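## Task

Move just the yellow bin and the blue bin over the benches to the bench edge where the hook is lying at the start. Return the hook to its starting spot, lying flat on the bench with its handle sticking out past that same edge. Every other object has to finish on the surface it starts on. Nothing counts if it stays in place only because a robot is holding or propping it. At the end, release everything and move the arms away.

## Robot and tools

ROBOTS. There are four identical i2rt Big YAM arms: arm1, arm2, arm3 and arm4. Each has six revolute joints, a two-finger gripper and a wrist camera (arm1_cam_wrist to arm4_cam_wrist). Two fixed room cameras, room_a and room_b, look down on the scene. With joints 1 and 6 at 0 and the hand level and pointing forward, the wrist camera rides on top of the hand looking toward the fingertips. The hand reaches roughly 1.0 m from the joint-1 axis. Joints move at different speeds, so the path between two postures can sweep wide; plan clearances accordingly. Arms act independently and do not wait for one another.

FRAMES. One shared scene frame, origin on the floor, +z up. The hand point is midway between the fingertips; the hand's z axis runs along the fingers and its y axis is the direction the fingers open and close. Foot poses are not printed. Camera calibration lines (OpenCV pinhole plus radial distortion, K in pixels, T_world_to_cam in metres, pos_world) are given for scene 1; real cameras may be off by a couple of degrees and a few millimetres, and wrist-camera poses inherit errors from joint readings. For reference, room_a sits near [1.8257, 2.34817, 2.29289] and room_b near [-1.24949, -2.11036, 2.24759]. All images are 896x504.

execute_actions. Argument "actions" is a list holding exactly one action or none. An action is an object keyed by arm name; each arm entry contains "joints", an object of absolute joint targets (not offsets) by name. Omitted arms or joints are not reset and may keep pushing toward an earlier target. Ranges, in radians unless noted: joint1_rad -2.879 to 2.879 (base yaw, positive counter-clockwise seen from above, 0 faces the way the foot faces); joint2_rad 0 to 3.141 (shoulder, 0 upper arm back and near level, increasing lifts it up then forward); joint3_rad 0 to 3.019 (elbow, 0 fully folded, increasing opens); joint4_rad -1.692 to 1.57 (hand pitch, positive tips fingers up); joint5_rad -1.57 to 1.57 (hand sideways, positive to the arm's right); joint6_rad -2.094 to 2.094 (hand roll, positive clockwise viewed from behind the hand); gripper_m 0 to 0.093 metres, the fingertip gap. Done tolerances are ±0.045, ±0.14, ±0.09, ±0.055, ±0.03, ±0.035 and ±0.003 in that order. All motions in an action start together; no action exceeds 15 s. Optional "cameras" is a list of camera names (or "all", null or omitted for every camera; [] for none). Unknown keys, camera names or out-of-range values reject the whole call and nothing moves. An empty actions list just reports state and images.

wait: "seconds" from 0 to 10; commands nothing new, returns state and images.

zoom_image: "camera" plus "region" [x0, y0, x1, y1] in pixels of that camera's latest full image, origin top-left, at most 504 by 504.

finished_scene: "scene" 1 or 2; irreversible, the goal must already hold and remain stable. Its result gives the next scene's task. After resuming from a summary, first send an empty execute_actions to learn the current scene.

RESULTS. joint_positions gives current angles. joint_status tells how each commanded motion ended: off_target (at rest short of target, may still push), contact_stop or time_out (target dropped, joint holds where it stopped; a timed-out joint may keep a nearby target and push on), not_followed (a self- or inter-arm collision check withheld the targets, flagged by a "joint command not followed" line with a "cause:" line; the arm may retry them on later actions; the gripper part still runs), limit_stop_at_motor_heat (arm stopped by heat; resend the target). on_its_own lists uncommanded joints, and its "held at" value is the held target, not the position. The "pictures" line orders the returned images. To relieve a joint that keeps pushing, command its reported position. Tiny target changes may not move a joint. A stop reported in one call cancels the remaining execute_actions, wait and finished_scene calls in that reply.

CAUTIONS. The arm does not stop on contact; it keeps pressing and can press hard. Avoid squeezing, hard pushes, slams and drops. Sustained load heats motors: a MOTOR HOT line appears from 85 °C, and at 100 °C an OVER-TEMPERATURE FAULT makes that arm and gripper go limp and fall; some heat carries into the next scene. Never let two arms press into each other; the collision check can react late and ignores fingers, gripper housings and wrist cameras. Do not knock anything out of the work area or onto the floor. Loose objects may occasionally be nudged by outside pushes, so recheck before finishing. The simulation keeps running while you think, and the arms hold your last command meanwhile. Finish with grippers open and arms clear of every object.

Each tool is called after ">>>" by a JSON object that holds its "fn" and its "kwargs", one argument or row to a line.

## Session

>>> {"fn": "execute_actions", "kwargs": {
  "actions": []
}}

Scene clock: 0.00 s.
arm1.joint_positions: joint1_rad=+0.354 joint2_rad=+0.621 joint3_rad=+1.380 joint4_rad=-1.611 joint5_rad=-0.201 joint6_rad=-0.438 gripper_m=+0.095
arm1.joint_status: not commanded
arm1.hand: x=-0.5480 y=-1.0335 z=+1.2280 quat_wxyz=(-0.208, +0.860, -0.354, -0.303) (m; scene frame)
arm2.joint_positions: joint1_rad=-0.776 joint2_rad=+0.490 joint3_rad=+1.588 joint4_rad=-1.228 joint5_rad=+0.096 joint6_rad=-0.082 gripper_m=+0.094
arm2.joint_status: not commanded
arm2.hand: x=+0.5563 y=-1.0962 z=+1.4475 quat_wxyz=(-0.618, +0.325, -0.678, -0.229) (m; scene frame)
arm3.joint_positions: joint1_rad=-0.433 joint2_rad=+0.269 joint3_rad=+1.460 joint4_rad=-1.288 joint5_rad=-0.235 joint6_rad=+0.016 gripper_m=+0.094
arm3.joint_status: not commanded
arm3.hand: x=+0.5040 y=+1.1357 z=+1.4250 quat_wxyz=(-0.472, -0.547, -0.498, +0.480) (m; scene frame)
arm4.joint_positions: joint1_rad=+0.588 joint2_rad=+0.496 joint3_rad=+1.417 joint4_rad=-1.235 joint5_rad=+0.025 joint6_rad=+0.723 gripper_m=+0.094
arm4.joint_status: not commanded
arm4.hand: x=-0.3836 y=+1.0302 z=+1.3608 quat_wxyz=(-0.581, -0.627, -0.511, +0.093) (m; scene frame)
pictures: arm1_cam_wrist, arm2_cam_wrist, arm3_cam_wrist, arm4_cam_wrist, room_a, room_b
Images, in order (width x height): arm1_cam_wrist 896x504, arm2_cam_wrist 896x504, arm3_cam_wrist 896x504, arm4_cam_wrist 896x504, room_a 896x504, room_b 896x504.

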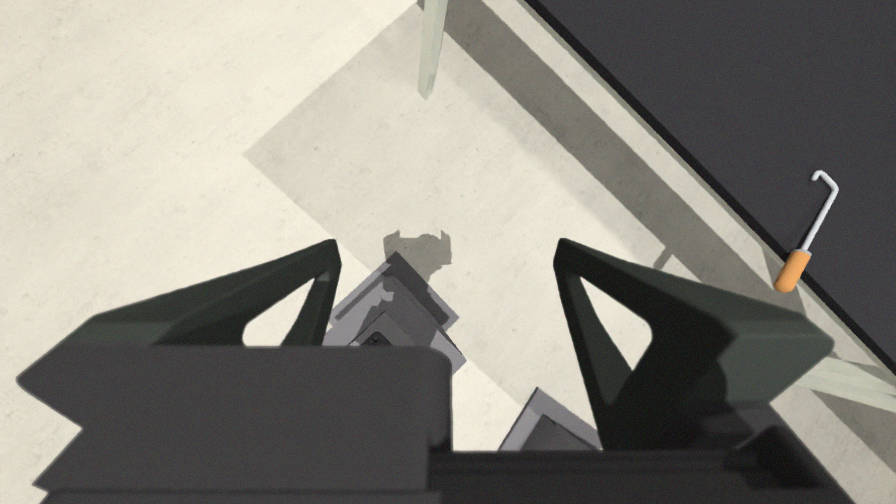

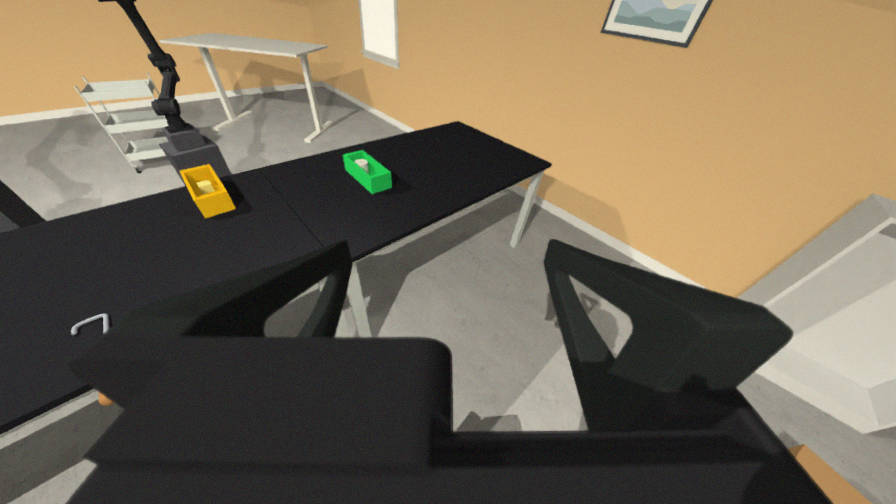

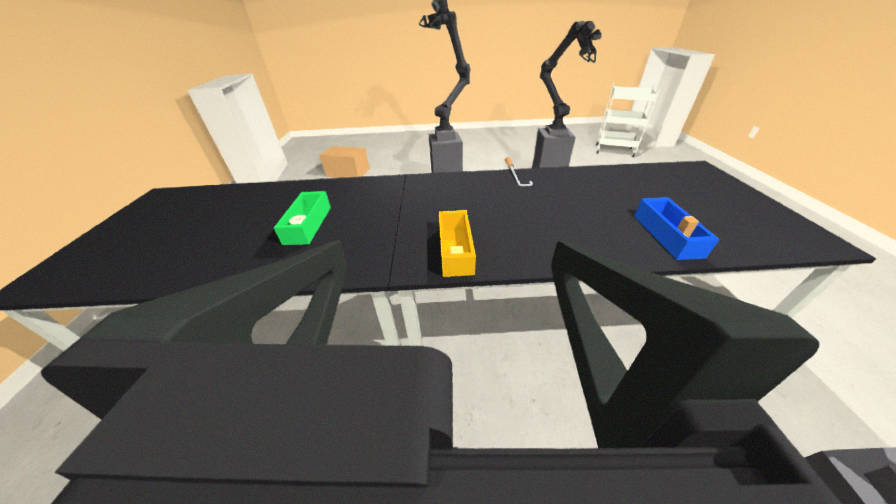

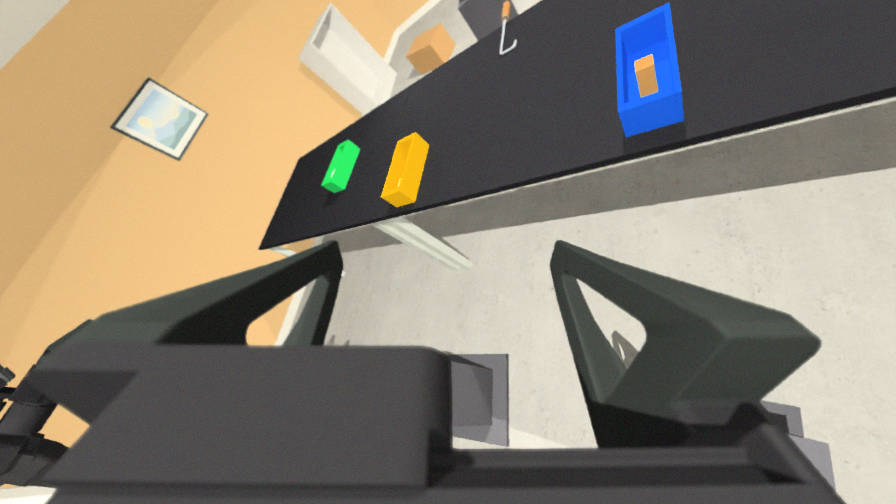

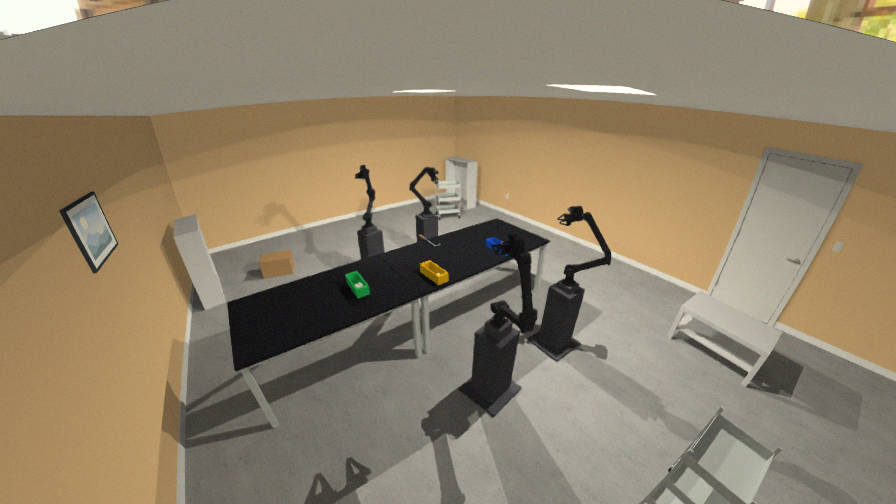

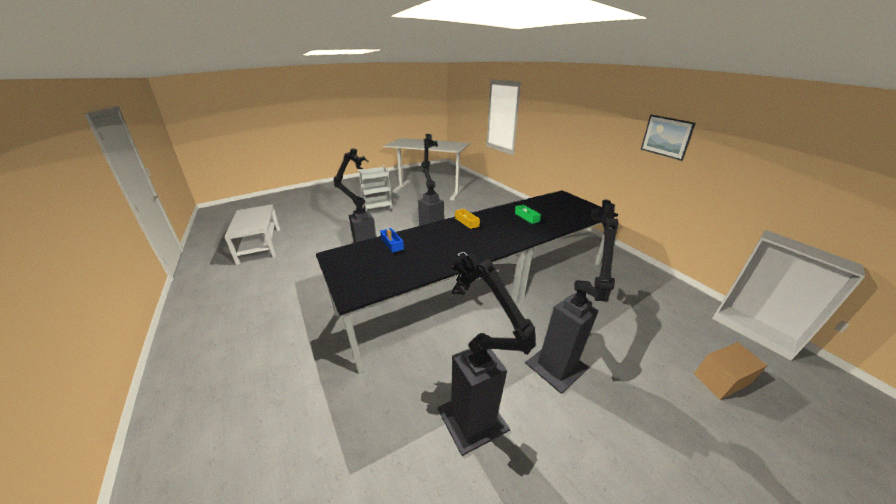

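>>> {"fn": "zoom_image", "kwargs": {
  "camera": "arm3_cam_wrist",
  "region": [250, 100, 750, 300]
}}

>>> {"fn": "zoom_image", "kwargs": {
  "camera": "room_b",
  "region": [300, 130, 640, 330]
}}

>>> {"fn": "zoom_image", "kwargs": {
  "camera": "room_a",
  "region": [300, 150, 640, 350]
}}

Region (250, 100, 750, 300) of arm3_cam_wrist's 896x504 image, scaled by 1.008, with more detail than that image has; it fills the top 202 rows of this view, and the rest is white.

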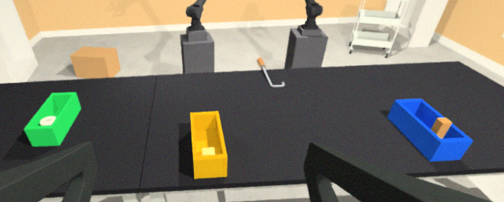

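Region (300, 130, 640, 330) of room_b's 896x504 image, scaled by 1.482, with more detail than that image has; it fills the top 296 rows of this view, and the rest is white.

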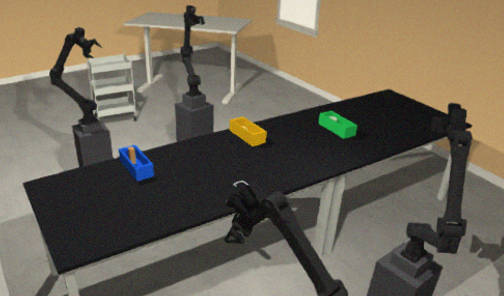

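Region (300, 150, 640, 350) of room_a's 896x504 image, scaled by 1.482, with more detail than that image has; it fills the top 296 rows of this view, and the rest is white.

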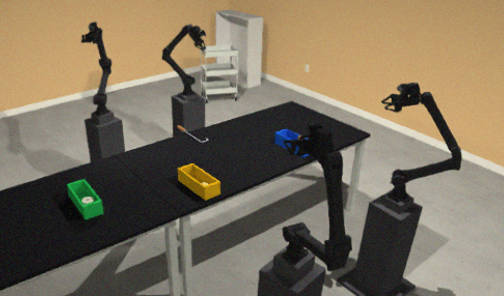

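>>> {"fn": "execute_actions", "kwargs": {
  "actions": [
    {"arm1":{"joints":{"joint1_rad":0.075,"joint2_rad":2.0,"joint3_rad":2.2,"joint4_rad":-0.7,"joint5_rad":0,"joint6_rad":0}},"arm2":{"joints":{"joint1_rad":-0.104,"joint2_rad":2.2,"joint3_rad":2.3,"joint4_rad":-0.1,"joint5_rad":0,"joint6_rad":0}},"arm3":{"joints":{"joint1_rad":-0.142,"joint2_rad":1.5,"joint3_rad":0.8,"joint4_rad":0.7,"joint5_rad":0,"joint6_rad":0}},"arm4":{"joints":{"joint1_rad":0.037,"joint2_rad":1.4,"joint3_rad":0.9,"joint4_rad":0.5,"joint5_rad":0,"joint6_rad":0}}}
  ]
}}

Scene clock: 106.90 s.
arm1.joint_positions: joint1_rad=+0.081 joint2_rad=+2.003 joint3_rad=+2.159 joint4_rad=-0.719 joint5_rad=-0.002 joint6_rad=-0.008 gripper_m=+0.095
arm1.joint_status: all done
arm1.hand: x=-0.4674 y=-0.3787 z=+1.1207 quat_wxyz=(-0.342, +0.620, -0.615, -0.347) (m; scene frame)
arm2.joint_positions: joint1_rad=-0.106 joint2_rad=+2.211 joint3_rad=+2.260 joint4_rad=-0.123 joint5_rad=+0.004 joint6_rad=-0.013 gripper_m=+0.094
arm2.joint_status: all done
arm2.hand: x=+0.4596 y=-0.2636 z=+1.1650 quat_wxyz=(-0.485, +0.520, -0.517, -0.477) (m; scene frame)
arm3.joint_positions: joint1_rad=-0.151 joint2_rad=+1.496 joint3_rad=+0.777 joint4_rad=+0.669 joint5_rad=-0.002 joint6_rad=+0.015 gripper_m=+0.094
arm3.joint_status: all done
arm3.hand: x=+0.4765 y=+0.6067 z=+1.0469 quat_wxyz=(-0.489, -0.518, -0.507, +0.486) (m; scene frame)
arm4.joint_positions: joint1_rad=+0.037 joint2_rad=+1.391 joint3_rad=+0.882 joint4_rad=+0.481 joint5_rad=+0.000 joint6_rad=+0.010 gripper_m=+0.094
arm4.joint_status: all done
arm4.hand: x=-0.4758 y=+0.5927 z=+1.0800 quat_wxyz=(-0.496, -0.515, -0.502, +0.487) (m; scene frame)
pictures: arm1_cam_wrist, arm2_cam_wrist, arm3_cam_wrist, arm4_cam_wrist, room_a, room_b
camera_calibration (this result's frames):
arm1_cam_wrist: T_world_to_cam=[[0.999684, 0.0248577, -0.00382891, 0.47837], [0.0214777, -0.922949, -0.384322, 0.0968342], [-0.0130873, 0.384118, -0.923191, 1.30032], [0, 0, 0, 1]] pos_world=[-0.463281, -0.421996, 1.2395]
arm2_cam_wrist: T_world_to_cam=[[0.999812, 0.00610948, 0.0183797, -0.479814], [0.0179315, -0.650674, -0.759146, 0.710729], [0.00732118, 0.759333, -0.650661, 1.08273], [0, 0, 0, 1]] pos_world=[0.459052, -0.356765, 1.25285]
arm3_cam_wrist: T_world_to_cam=[[-0.999833, -0.0085344, -0.0161521, 0.499987], [0.00763672, 0.607942, -0.793945, 0.459957], [0.0165954, -0.793936, -0.607775, 1.2319], [0, 0, 0, 1]] pos_world=[0.475948, 0.702686, 1.12197]
arm4_cam_wrist: T_world_to_cam=[[-0.99979, 0.0148992, -0.0140378, -0.467951], [0.020247, 0.618657, -0.7854, 0.496625], [-0.00301724, -0.78552, -0.61883, 1.25275], [0, 0, 0, 1]] pos_world=[-0.474129, 0.683795, 1.15872]
Images, in order (width x height): arm1_cam_wrist 896x504, arm2_cam_wrist 896x504, arm3_cam_wrist 896x504, arm4_cam_wrist 896x504, room_a 896x504, room_b 896x504.

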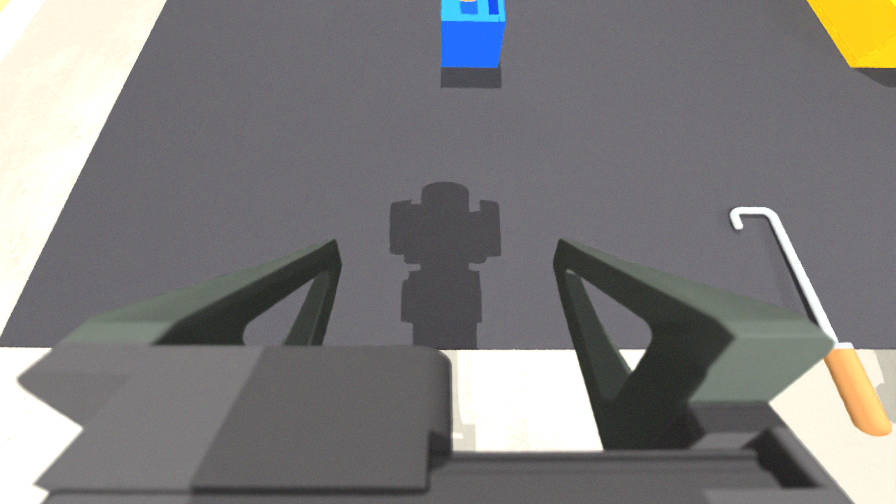

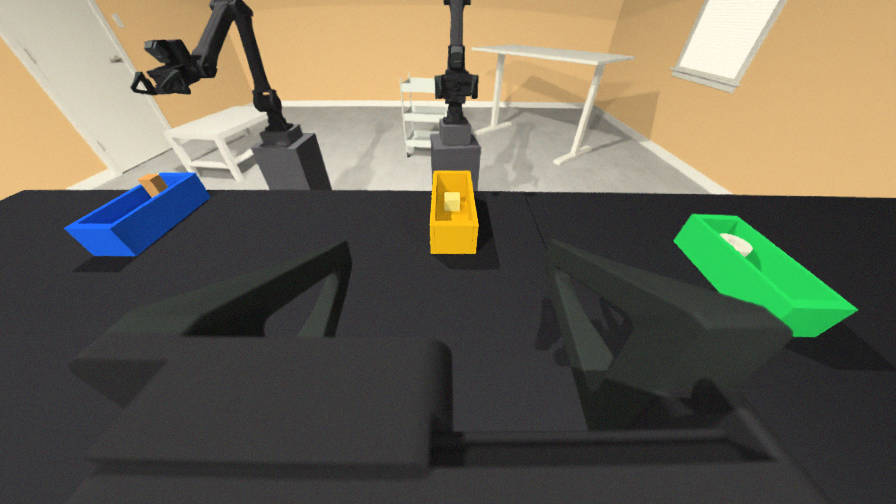

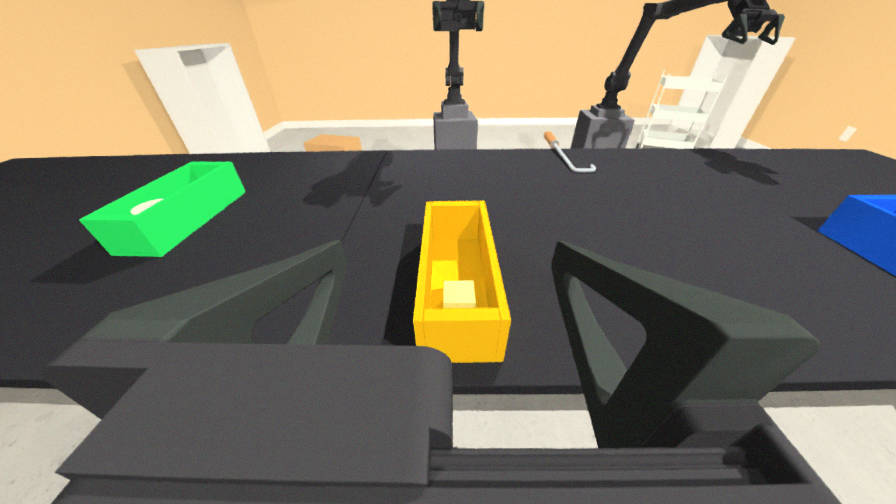

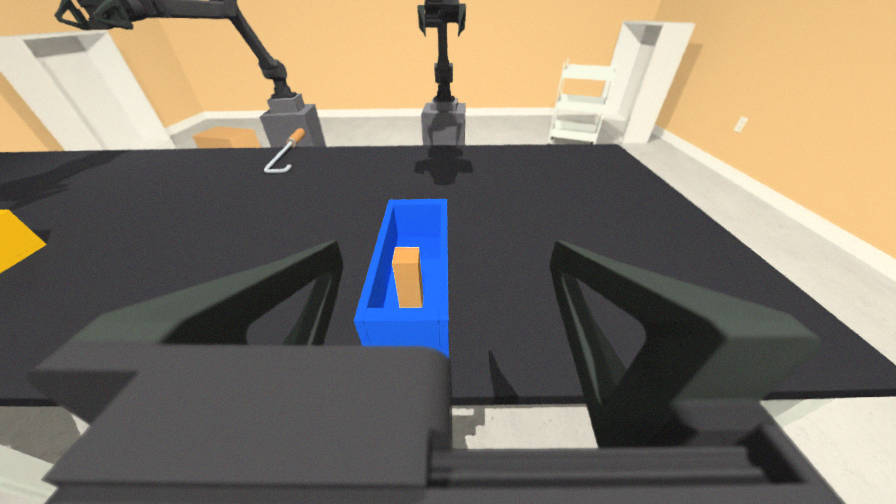

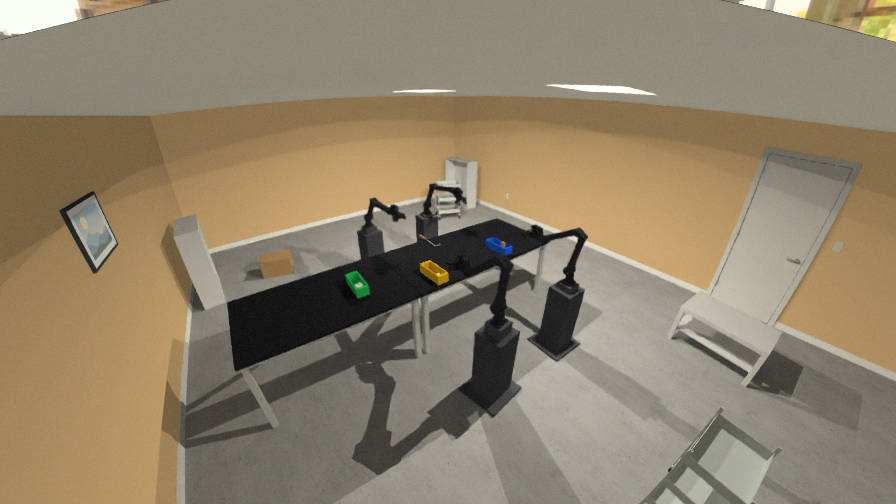

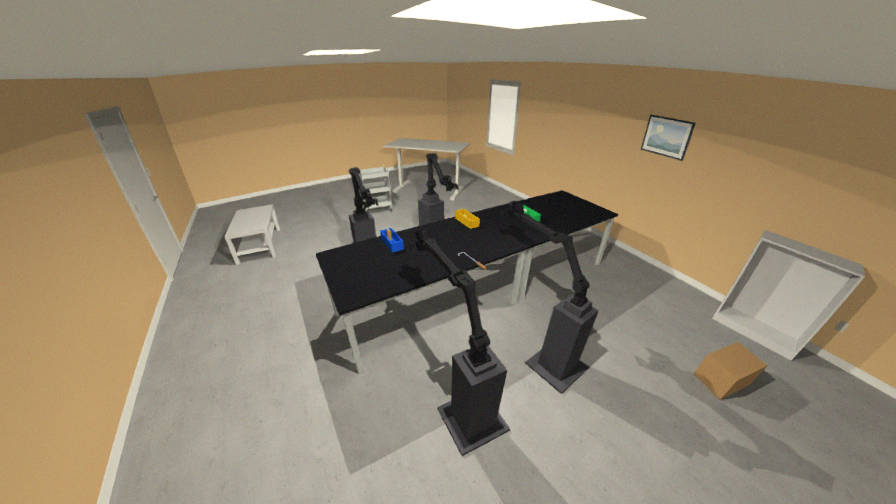

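>>> {"fn": "execute_actions", "kwargs": {
  "actions": [
    {"arm1":{"joints":{"joint1_rad":-0.80,"joint2_rad":2.1,"joint3_rad":1.8,"joint4_rad":0.4,"joint5_rad":-0.871,"joint6_rad":0}},"arm3":{"joints":{"joint1_rad":-0.16,"joint2_rad":2.11,"joint3_rad":0.995,"joint4_rad":0.92,"joint5_rad":0,"joint6_rad":0,"gripper_m":0.06}},"arm4":{"joints":{"joint1_rad":0.15,"joint2_rad":2.0,"joint3_rad":0.98,"joint4_rad":0.815,"joint5_rad":0.11,"joint6_rad":0,"gripper_m":0.06}}}
  ]
}}

Scene clock: 228.93 s.
arm1.joint_positions: joint1_rad=-0.792 joint2_rad=+2.102 joint3_rad=+1.795 joint4_rad=+0.380 joint5_rad=-0.869 joint6_rad=-0.005 gripper_m=+0.095
arm1.joint_status: all done
arm1.hand: x=+0.0776 y=-0.5754 z=+1.0611 quat_wxyz=(-0.527, +0.499, -0.472, -0.500) (m; scene frame)
arm2.joint_positions: joint1_rad=-0.106 joint2_rad=+2.211 joint3_rad=+2.260 joint4_rad=-0.123 joint5_rad=+0.004 joint6_rad=-0.013 gripper_m=+0.094
arm2.joint_status: not commanded
arm2.hand: x=+0.4596 y=-0.2636 z=+1.1650 quat_wxyz=(-0.485, +0.520, -0.517, -0.477) (m; scene frame)
arm3.joint_positions: joint1_rad=-0.151 joint2_rad=+2.133 joint3_rad=+0.982 joint4_rad=+0.898 joint5_rad=-0.002 joint6_rad=+0.015 gripper_m=+0.060
arm3.joint_status: all done
arm3.hand: x=+0.4755 y=+0.5261 z=+0.8012 quat_wxyz=(-0.435, -0.565, -0.553, +0.431) (m; scene frame)
arm4.joint_positions: joint1_rad=+0.155 joint2_rad=+2.005 joint3_rad=+0.959 joint4_rad=+0.797 joint5_rad=+0.106 joint6_rad=+0.009 gripper_m=+0.060
arm4.joint_status: all done
arm4.hand: x=-0.4122 y=+0.5255 z=+0.8129 quat_wxyz=(-0.433, -0.555, -0.563, +0.433) (m; scene frame)
pictures: arm1_cam_wrist, arm2_cam_wrist, arm3_cam_wrist, arm4_cam_wrist, room_a, room_b
camera_calibration (this result's frames):
arm1_cam_wrist: T_world_to_cam=[[0.99814, 0.011671, 0.0598343, -0.136867], [0.0567297, -0.537152, -0.841576, 0.585094], [0.0223181, 0.843405, -0.536815, 1.17946], [0, 0, 0, 1]] pos_world=[0.0770973, -0.67888, 1.13374]
arm2_cam_wrist: T_world_to_cam=[[0.999812, 0.00610948, 0.0183797, -0.479814], [0.0179315, -0.650674, -0.759146, 0.710729], [0.00732118, 0.759333, -0.650661, 1.08273], [0, 0, 0, 1]] pos_world=[0.459052, -0.356765, 1.25285]
arm3_cam_wrist: T_world_to_cam=[[-0.999799, -0.00477699, -0.0194577, 0.495079], [0.00912621, 0.755979, -0.654532, 0.123661], [0.0178363, -0.654578, -0.755784, 1.06333], [0, 0, 0, 1]] pos_world=[0.474886, 0.604914, 0.894223]
arm4_cam_wrist: T_world_to_cam=[[-0.999879, -0.000471629, 0.0155798, -0.423208], [-0.0102198, 0.77454, -0.632442, 0.108308], [-0.0117689, -0.632524, -0.774451, 1.07727], [0, 0, 0, 1]] pos_world=[-0.409371, 0.597309, 0.909382]
Images, in order (width x height): arm1_cam_wrist 896x504, arm2_cam_wrist 896x504, arm3_cam_wrist 896x504, arm4_cam_wrist 896x504, room_a 896x504, room_b 896x504.

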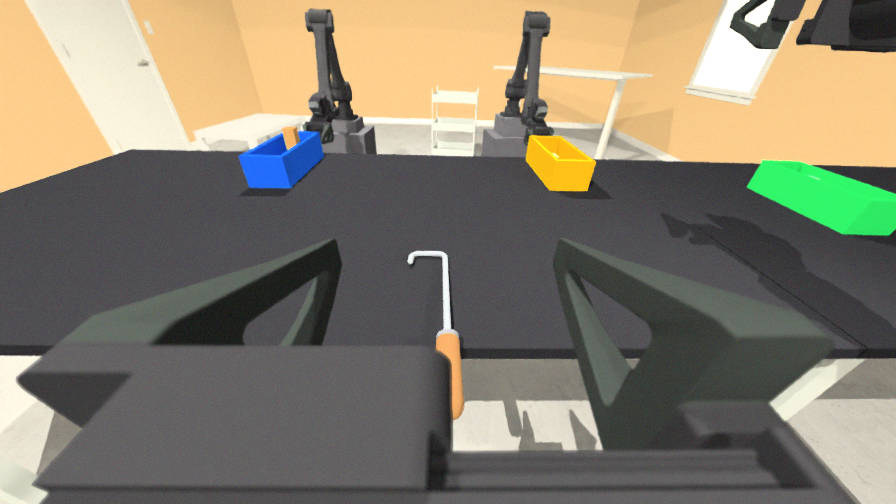

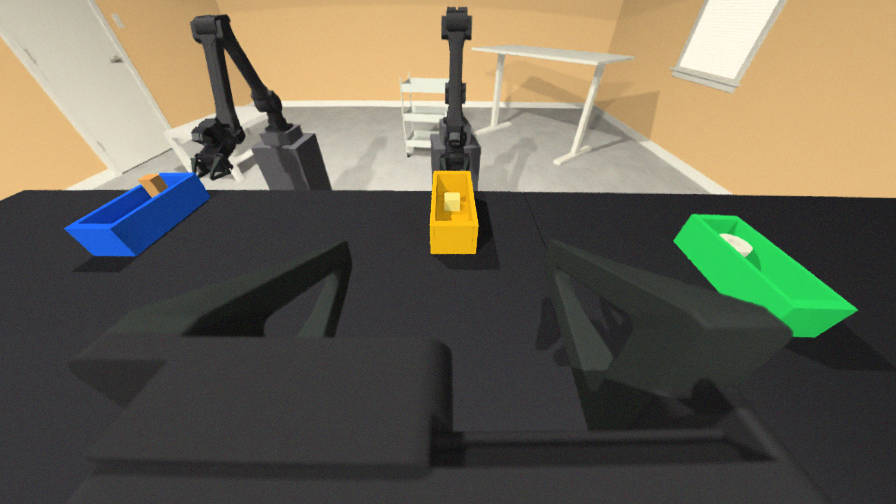

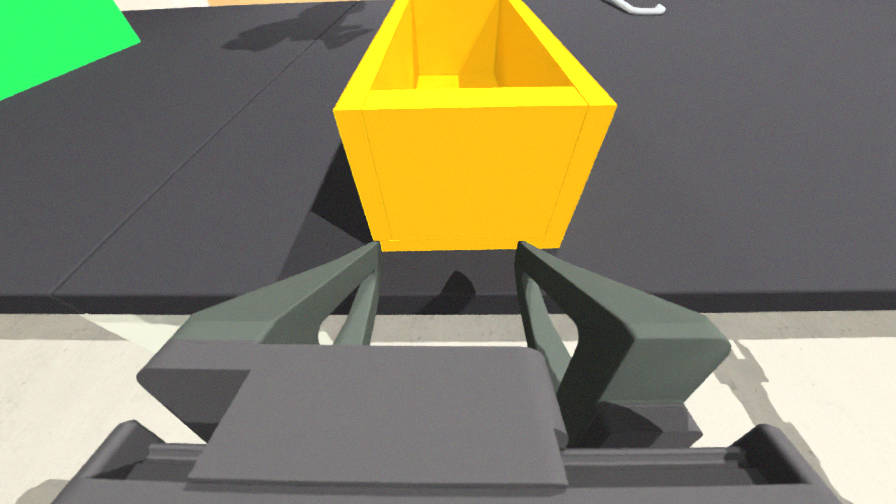

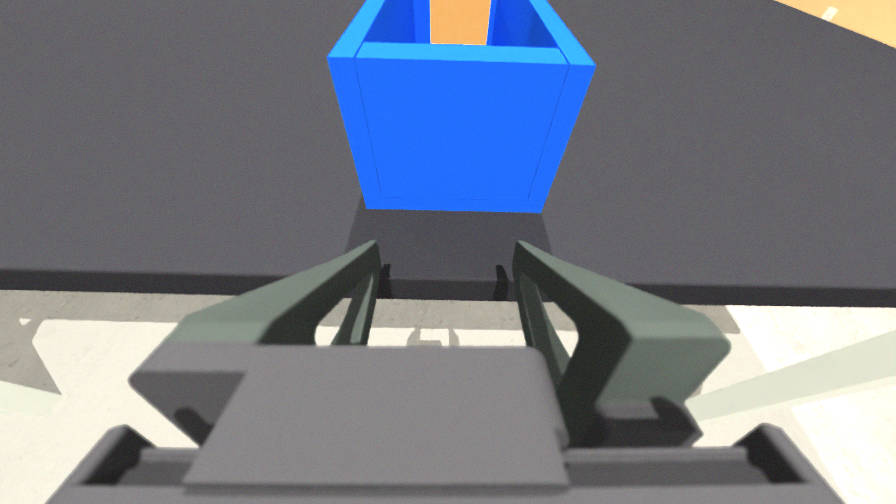

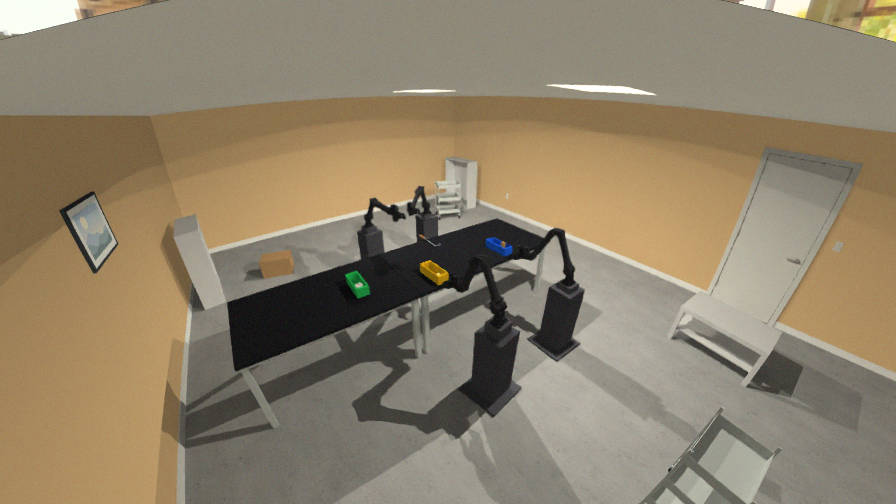

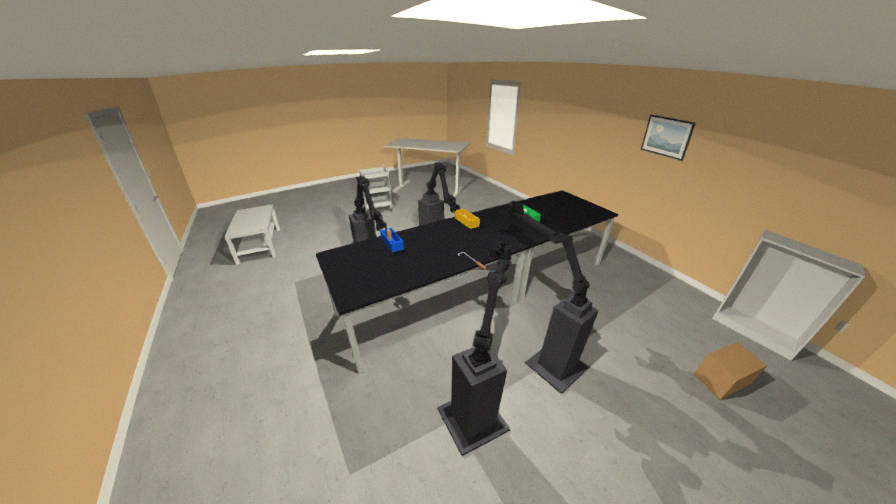

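>>> {"fn": "execute_actions", "kwargs": {
  "actions": [
    {"arm1":{"joints":{"joint2_rad":2.54,"joint3_rad":1.895,"joint4_rad":0.70,"joint5_rad":-0.895}},"arm3":{"joints":{"joint1_rad":-0.185,"joint2_rad":2.185,"joint3_rad":1.22,"joint4_rad":0.76}},"arm4":{"joints":{"joint2_rad":2.075,"joint3_rad":1.21,"joint4_rad":0.655}}}
  ],
  "cameras": ["arm1_cam_wrist","arm3_cam_wrist","arm4_cam_wrist"]
}}

Scene clock: 285.20 s.
arm1.joint_positions: joint1_rad=-0.792 joint2_rad=+2.543 joint3_rad=+1.876 joint4_rad=+0.683 joint5_rad=-0.893 joint6_rad=-0.005 gripper_m=+0.095
arm1.joint_status: all done
arm1.hand: x=+0.0997 y=-0.5493 z=+0.7948 quat_wxyz=(-0.501, +0.504, -0.487, -0.508) (m; scene frame)
arm2.joint_positions: joint1_rad=-0.106 joint2_rad=+2.211 joint3_rad=+2.260 joint4_rad=-0.123 joint5_rad=+0.004 joint6_rad=-0.013 gripper_m=+0.094
arm2.joint_status: not commanded
arm2.hand: x=+0.4596 y=-0.2636 z=+1.1650 quat_wxyz=(-0.485, +0.520, -0.517, -0.477) (m; scene frame)
arm3.joint_positions: joint1_rad=-0.179 joint2_rad=+2.180 joint3_rad=+1.188 joint4_rad=+0.777 joint5_rad=-0.002 joint6_rad=+0.013 gripper_m=+0.060
arm3.joint_status: all done
arm3.hand: x=+0.4536 y=+0.4583 z=+0.8267 quat_wxyz=(-0.438, -0.564, -0.537, +0.448) (m; scene frame)
arm4.joint_positions: joint1_rad=+0.155 joint2_rad=+2.074 joint3_rad=+1.176 joint4_rad=+0.665 joint5_rad=+0.107 joint6_rad=+0.009 gripper_m=+0.060
arm4.joint_status: all done
arm4.hand: x=-0.4047 y=+0.4569 z=+0.8320 quat_wxyz=(-0.438, -0.552, -0.559, +0.437) (m; scene frame)
pictures: arm1_cam_wrist, arm3_cam_wrist, arm4_cam_wrist
camera_calibration (this result's frames):
arm1_cam_wrist: T_world_to_cam=[[0.999162, 0.0377403, 0.0158667, -0.0941404], [0.0344999, -0.567522, -0.822635, 0.344225], [-0.0220418, 0.822493, -0.568348, 1.032], [0, 0, 0, 1]] pos_world=[0.104933, -0.649908, 0.871203]
arm3_cam_wrist: T_world_to_cam=[[-0.999582, 0.0231352, -0.0173532, 0.458665], [0.0287523, 0.730462, -0.682348, 0.217598], [-0.00311043, -0.682562, -0.730821, 1.04026], [0, 0, 0, 1]] pos_world=[0.455452, 0.540481, 0.916677]
arm4_cam_wrist: T_world_to_cam=[[-0.999906, 0.0011316, 0.0136938, -0.415227], [-0.00796018, 0.764622, -0.644429, 0.189014], [-0.0111998, -0.644477, -0.764541, 1.04625], [0, 0, 0, 1]] pos_world=[-0.401966, 0.530229, 0.927392]
Images, in order (width x height): arm1_cam_wrist 896x504, arm3_cam_wrist 896x504, arm4_cam_wrist 896x504.

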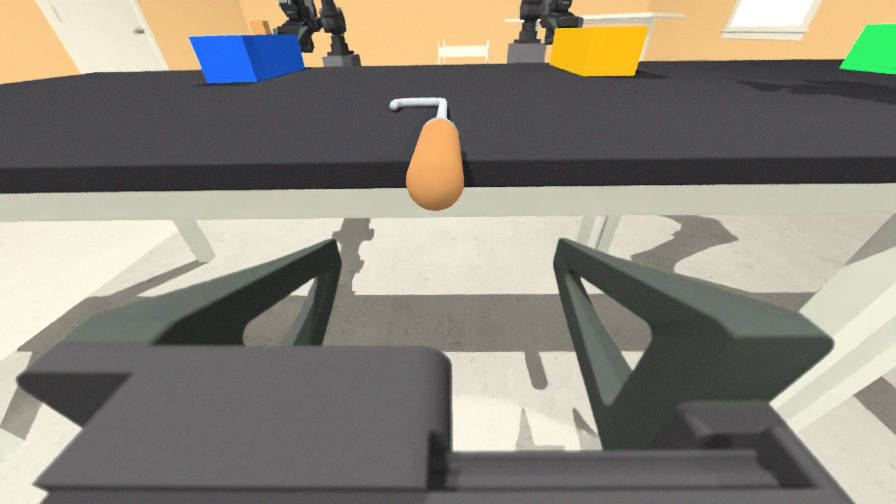

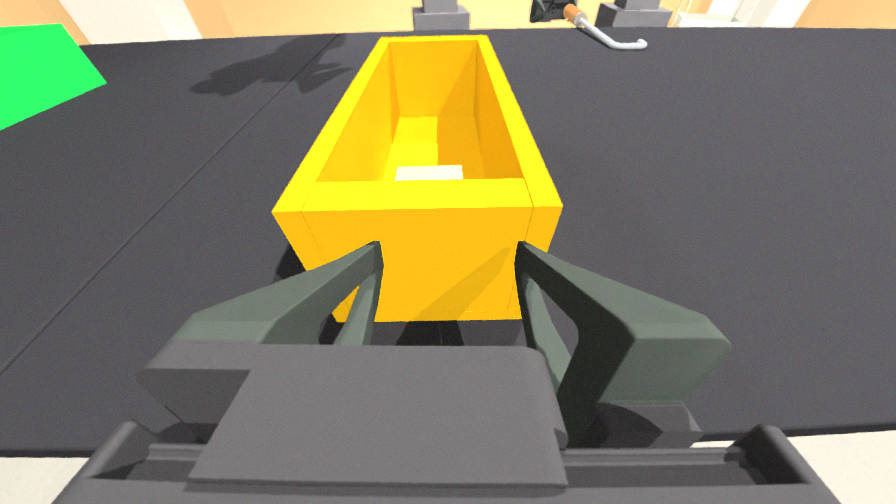

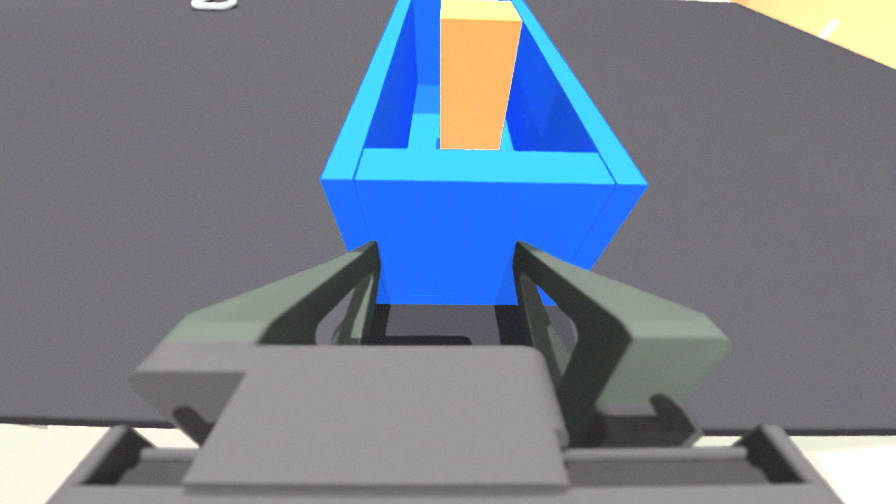

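>>> {"fn": "execute_actions", "kwargs": {
  "actions": [
    {"arm1":{"joints":{"joint1_rad":-0.72,"joint2_rad":2.607,"joint3_rad":2.065,"joint4_rad":0.555,"joint5_rad":-0.818}},"arm3":{"joints":{"joint1_rad":-0.153,"joint2_rad":2.333,"joint3_rad":1.513,"joint4_rad":0.59}},"arm4":{"joints":{"joint1_rad":0.115,"joint2_rad":2.235,"joint3_rad":1.50,"joint4_rad":0.505,"joint5_rad":0.085}}}
  ],
  "cameras": ["arm1_cam_wrist","arm3_cam_wrist","arm4_cam_wrist"]
}}

Scene clock: 311.10 s.
arm1.joint_positions: joint1_rad=-0.711 joint2_rad=+2.570 joint3_rad=+2.026 joint4_rad=+0.570 joint5_rad=-0.820 joint6_rad=-0.005 gripper_m=+0.095
arm1.joint_status: all done
arm1.hand: x=+0.0800 y=-0.4835 z=+0.8270 quat_wxyz=(-0.503, +0.505, -0.481, -0.510) (m; scene frame)
arm2.joint_positions: joint1_rad=-0.106 joint2_rad=+2.211 joint3_rad=+2.260 joint4_rad=-0.123 joint5_rad=+0.004 joint6_rad=-0.013 gripper_m=+0.094
arm2.joint_status: not commanded
arm2.hand: x=+0.4596 y=-0.2636 z=+1.1650 quat_wxyz=(-0.485, +0.520, -0.517, -0.477) (m; scene frame)
arm3.joint_positions: joint1_rad=-0.161 joint2_rad=+2.341 joint3_rad=+1.470 joint4_rad=+0.603 joint5_rad=-0.001 joint6_rad=+0.013 gripper_m=+0.060
arm3.joint_status: all done
arm3.hand: x=+0.4655 y=+0.3837 z=+0.7953 quat_wxyz=(-0.428, -0.571, -0.553, +0.430) (m; scene frame)
arm4.joint_positions: joint1_rad=+0.123 joint2_rad=+2.235 joint3_rad=+1.456 joint4_rad=+0.513 joint5_rad=+0.087 joint6_rad=+0.010 gripper_m=+0.060
arm4.joint_status: all done
arm4.hand: x=-0.4187 y=+0.3789 z=+0.8115 quat_wxyz=(-0.426, -0.564, -0.562, +0.430) (m; scene frame)
pictures: arm1_cam_wrist, arm3_cam_wrist, arm4_cam_wrist
camera_calibration (this result's frames):
arm1_cam_wrist: T_world_to_cam=[[0.998703, 0.0450709, 0.0236796, -0.080267], [0.0448835, -0.559863, -0.827368, 0.415597], [-0.0240328, 0.827358, -0.56116, 0.992329], [0, 0, 0, 1]] pos_world=[0.085358, -0.584717, 0.902608]
arm3_cam_wrist: T_world_to_cam=[[-0.999818, 0.00687506, -0.0177893, 0.478455], [0.0167153, 0.765006, -0.643806, 0.212001], [0.00918269, -0.643986, -0.764982, 0.973057], [0, 0, 0, 1]] pos_world=[0.465889, 0.461164, 0.88937]
arm4_cam_wrist: T_world_to_cam=[[-0.999844, 0.0134061, 0.01149, -0.431664], [0.00341843, 0.78543, -0.618941, 0.211542], [-0.0173222, -0.618805, -0.785353, 0.984727], [0, 0, 0, 1]] pos_world=[-0.415263, 0.44899, 0.90925]
Images, in order (width x height): arm1_cam_wrist 896x504, arm3_cam_wrist 896x504, arm4_cam_wrist 896x504.

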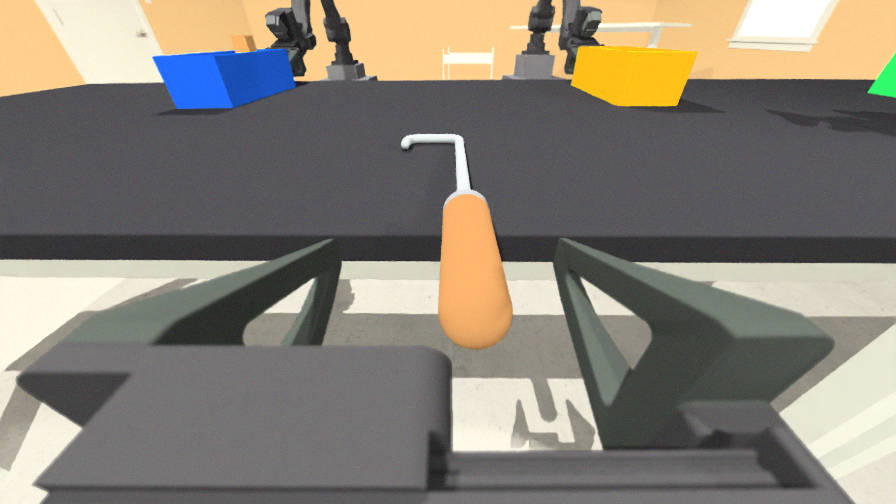

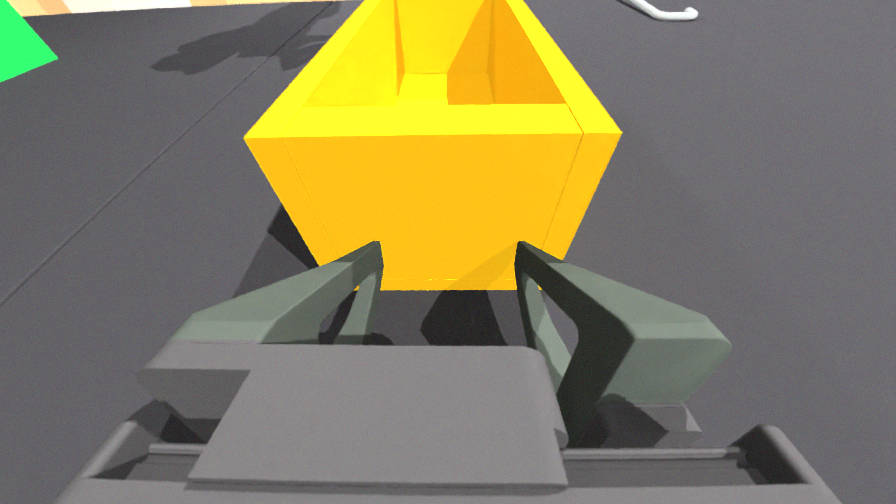

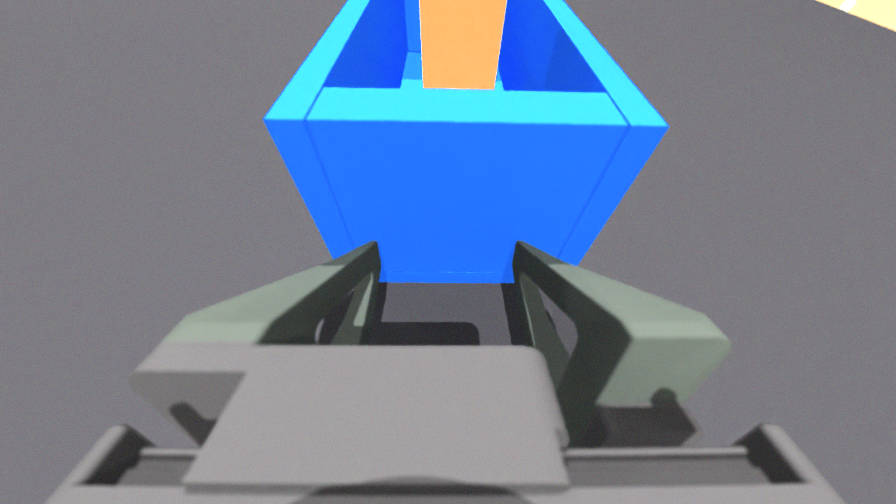

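>>> {"fn": "execute_actions", "kwargs": {
  "actions": [
    {"arm1":{"joints":{"joint1_rad":-0.678,"joint2_rad":2.762,"joint3_rad":2.40,"joint4_rad":0.387,"joint5_rad":-0.762}},"arm3":{"joints":{"joint2_rad":2.452,"joint3_rad":1.812,"joint4_rad":0.43}},"arm4":{"joints":{"joint1_rad":0.095,"joint2_rad":2.363,"joint3_rad":1.80,"joint4_rad":0.35,"joint5_rad":0.07}}}
  ],
  "cameras": ["arm1_cam_wrist","arm3_cam_wrist","arm4_cam_wrist"]
}}

Scene clock: 333.33 s.
arm1.joint_positions: joint1_rad=-0.680 joint2_rad=+2.747 joint3_rad=+2.361 joint4_rad=+0.398 joint5_rad=-0.765 joint6_rad=-0.005 gripper_m=+0.095
arm1.joint_status: all done
arm1.hand: x=+0.0994 y=-0.4320 z=+0.8129 quat_wxyz=(-0.504, +0.499, -0.493, -0.505) (m; scene frame)
arm2.joint_positions: joint1_rad=-0.106 joint2_rad=+2.211 joint3_rad=+2.260 joint4_rad=-0.123 joint5_rad=+0.004 joint6_rad=-0.013 gripper_m=+0.094
arm2.joint_status: not commanded
arm2.hand: x=+0.4596 y=-0.2636 z=+1.1650 quat_wxyz=(-0.485, +0.520, -0.517, -0.477) (m; scene frame)
arm3.joint_positions: joint1_rad=-0.161 joint2_rad=+2.455 joint3_rad=+1.766 joint4_rad=+0.444 joint5_rad=-0.001 joint6_rad=+0.013 gripper_m=+0.060
arm3.joint_status: all done
arm3.hand: x=+0.4641 y=+0.3100 z=+0.8126 quat_wxyz=(-0.434, -0.566, -0.548, +0.436) (m; scene frame)
arm4.joint_positions: joint1_rad=+0.106 joint2_rad=+2.361 joint3_rad=+1.753 joint4_rad=+0.357 joint5_rad=+0.072 joint6_rad=+0.010 gripper_m=+0.060
arm4.joint_status: all done
arm4.hand: x=-0.4250 y=+0.3056 z=+0.8264 quat_wxyz=(-0.431, -0.562, -0.557, +0.433) (m; scene frame)
pictures: arm1_cam_wrist, arm3_cam_wrist, arm4_cam_wrist
camera_calibration (this result's frames):
arm1_cam_wrist: T_world_to_cam=[[0.999718, 0.0206596, 0.0117308, -0.102642], [0.0214076, -0.569229, -0.8219, 0.425696], [-0.0103026, 0.82192, -0.56951, 0.945409], [0, 0, 0, 1]] pos_world=[0.10324, -0.532612, 0.889504]
arm3_cam_wrist: T_world_to_cam=[[-0.999826, 0.00647898, -0.0175036, 0.477714], [0.0164249, 0.75083, -0.660291, 0.297442], [0.00886422, -0.660463, -0.750806, 0.932624], [0, 0, 0, 1]] pos_world=[0.464478, 0.389541, 0.90498]
arm4_cam_wrist: T_world_to_cam=[[-0.999849, 0.0161047, 0.00649856, -0.433833], [0.00840813, 0.776335, -0.630264, 0.292646], [-0.0151953, -0.630115, -0.776353, 0.947915], [0, 0, 0, 1]] pos_world=[-0.421824, 0.377091, 0.923181]
Images, in order (width x height): arm1_cam_wrist 896x504, arm3_cam_wrist 896x504, arm4_cam_wrist 896x504.

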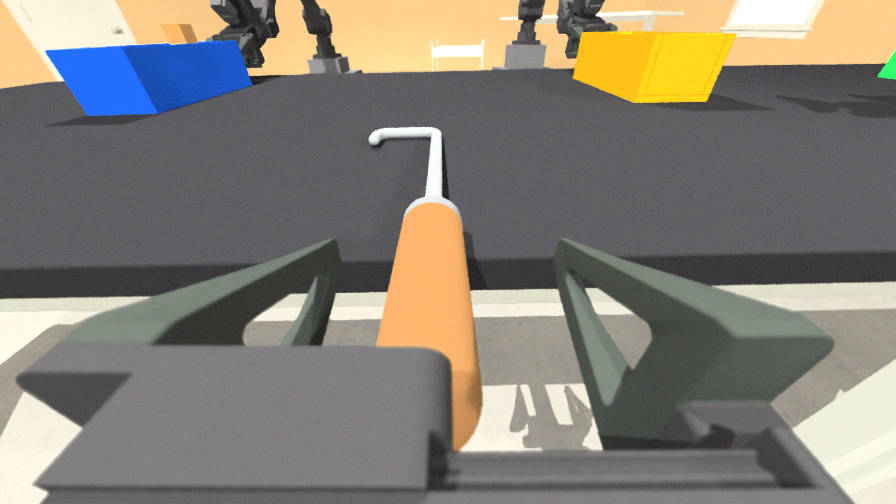

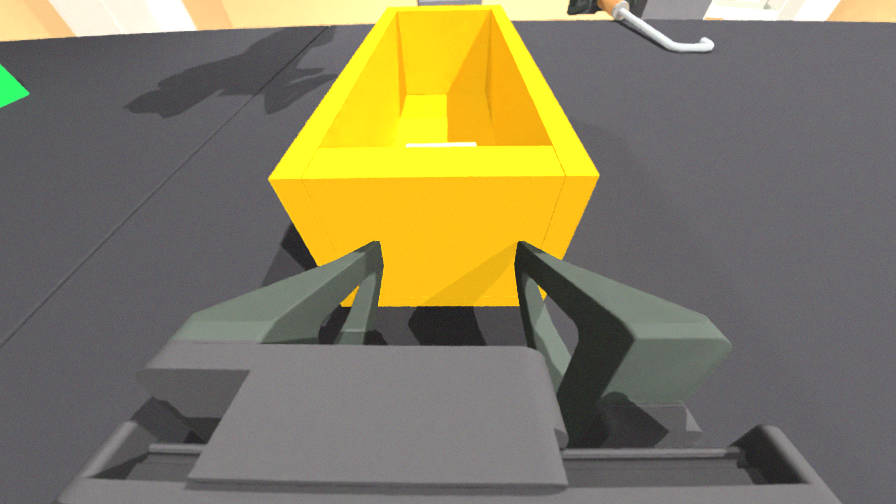

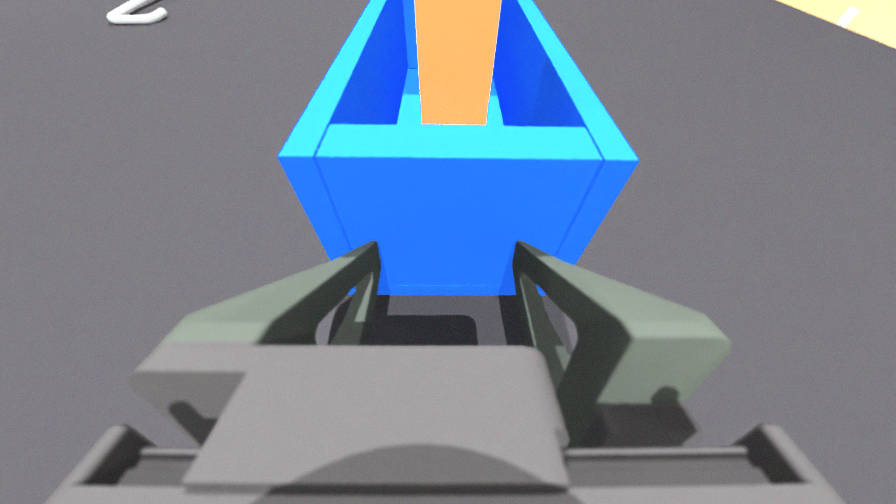

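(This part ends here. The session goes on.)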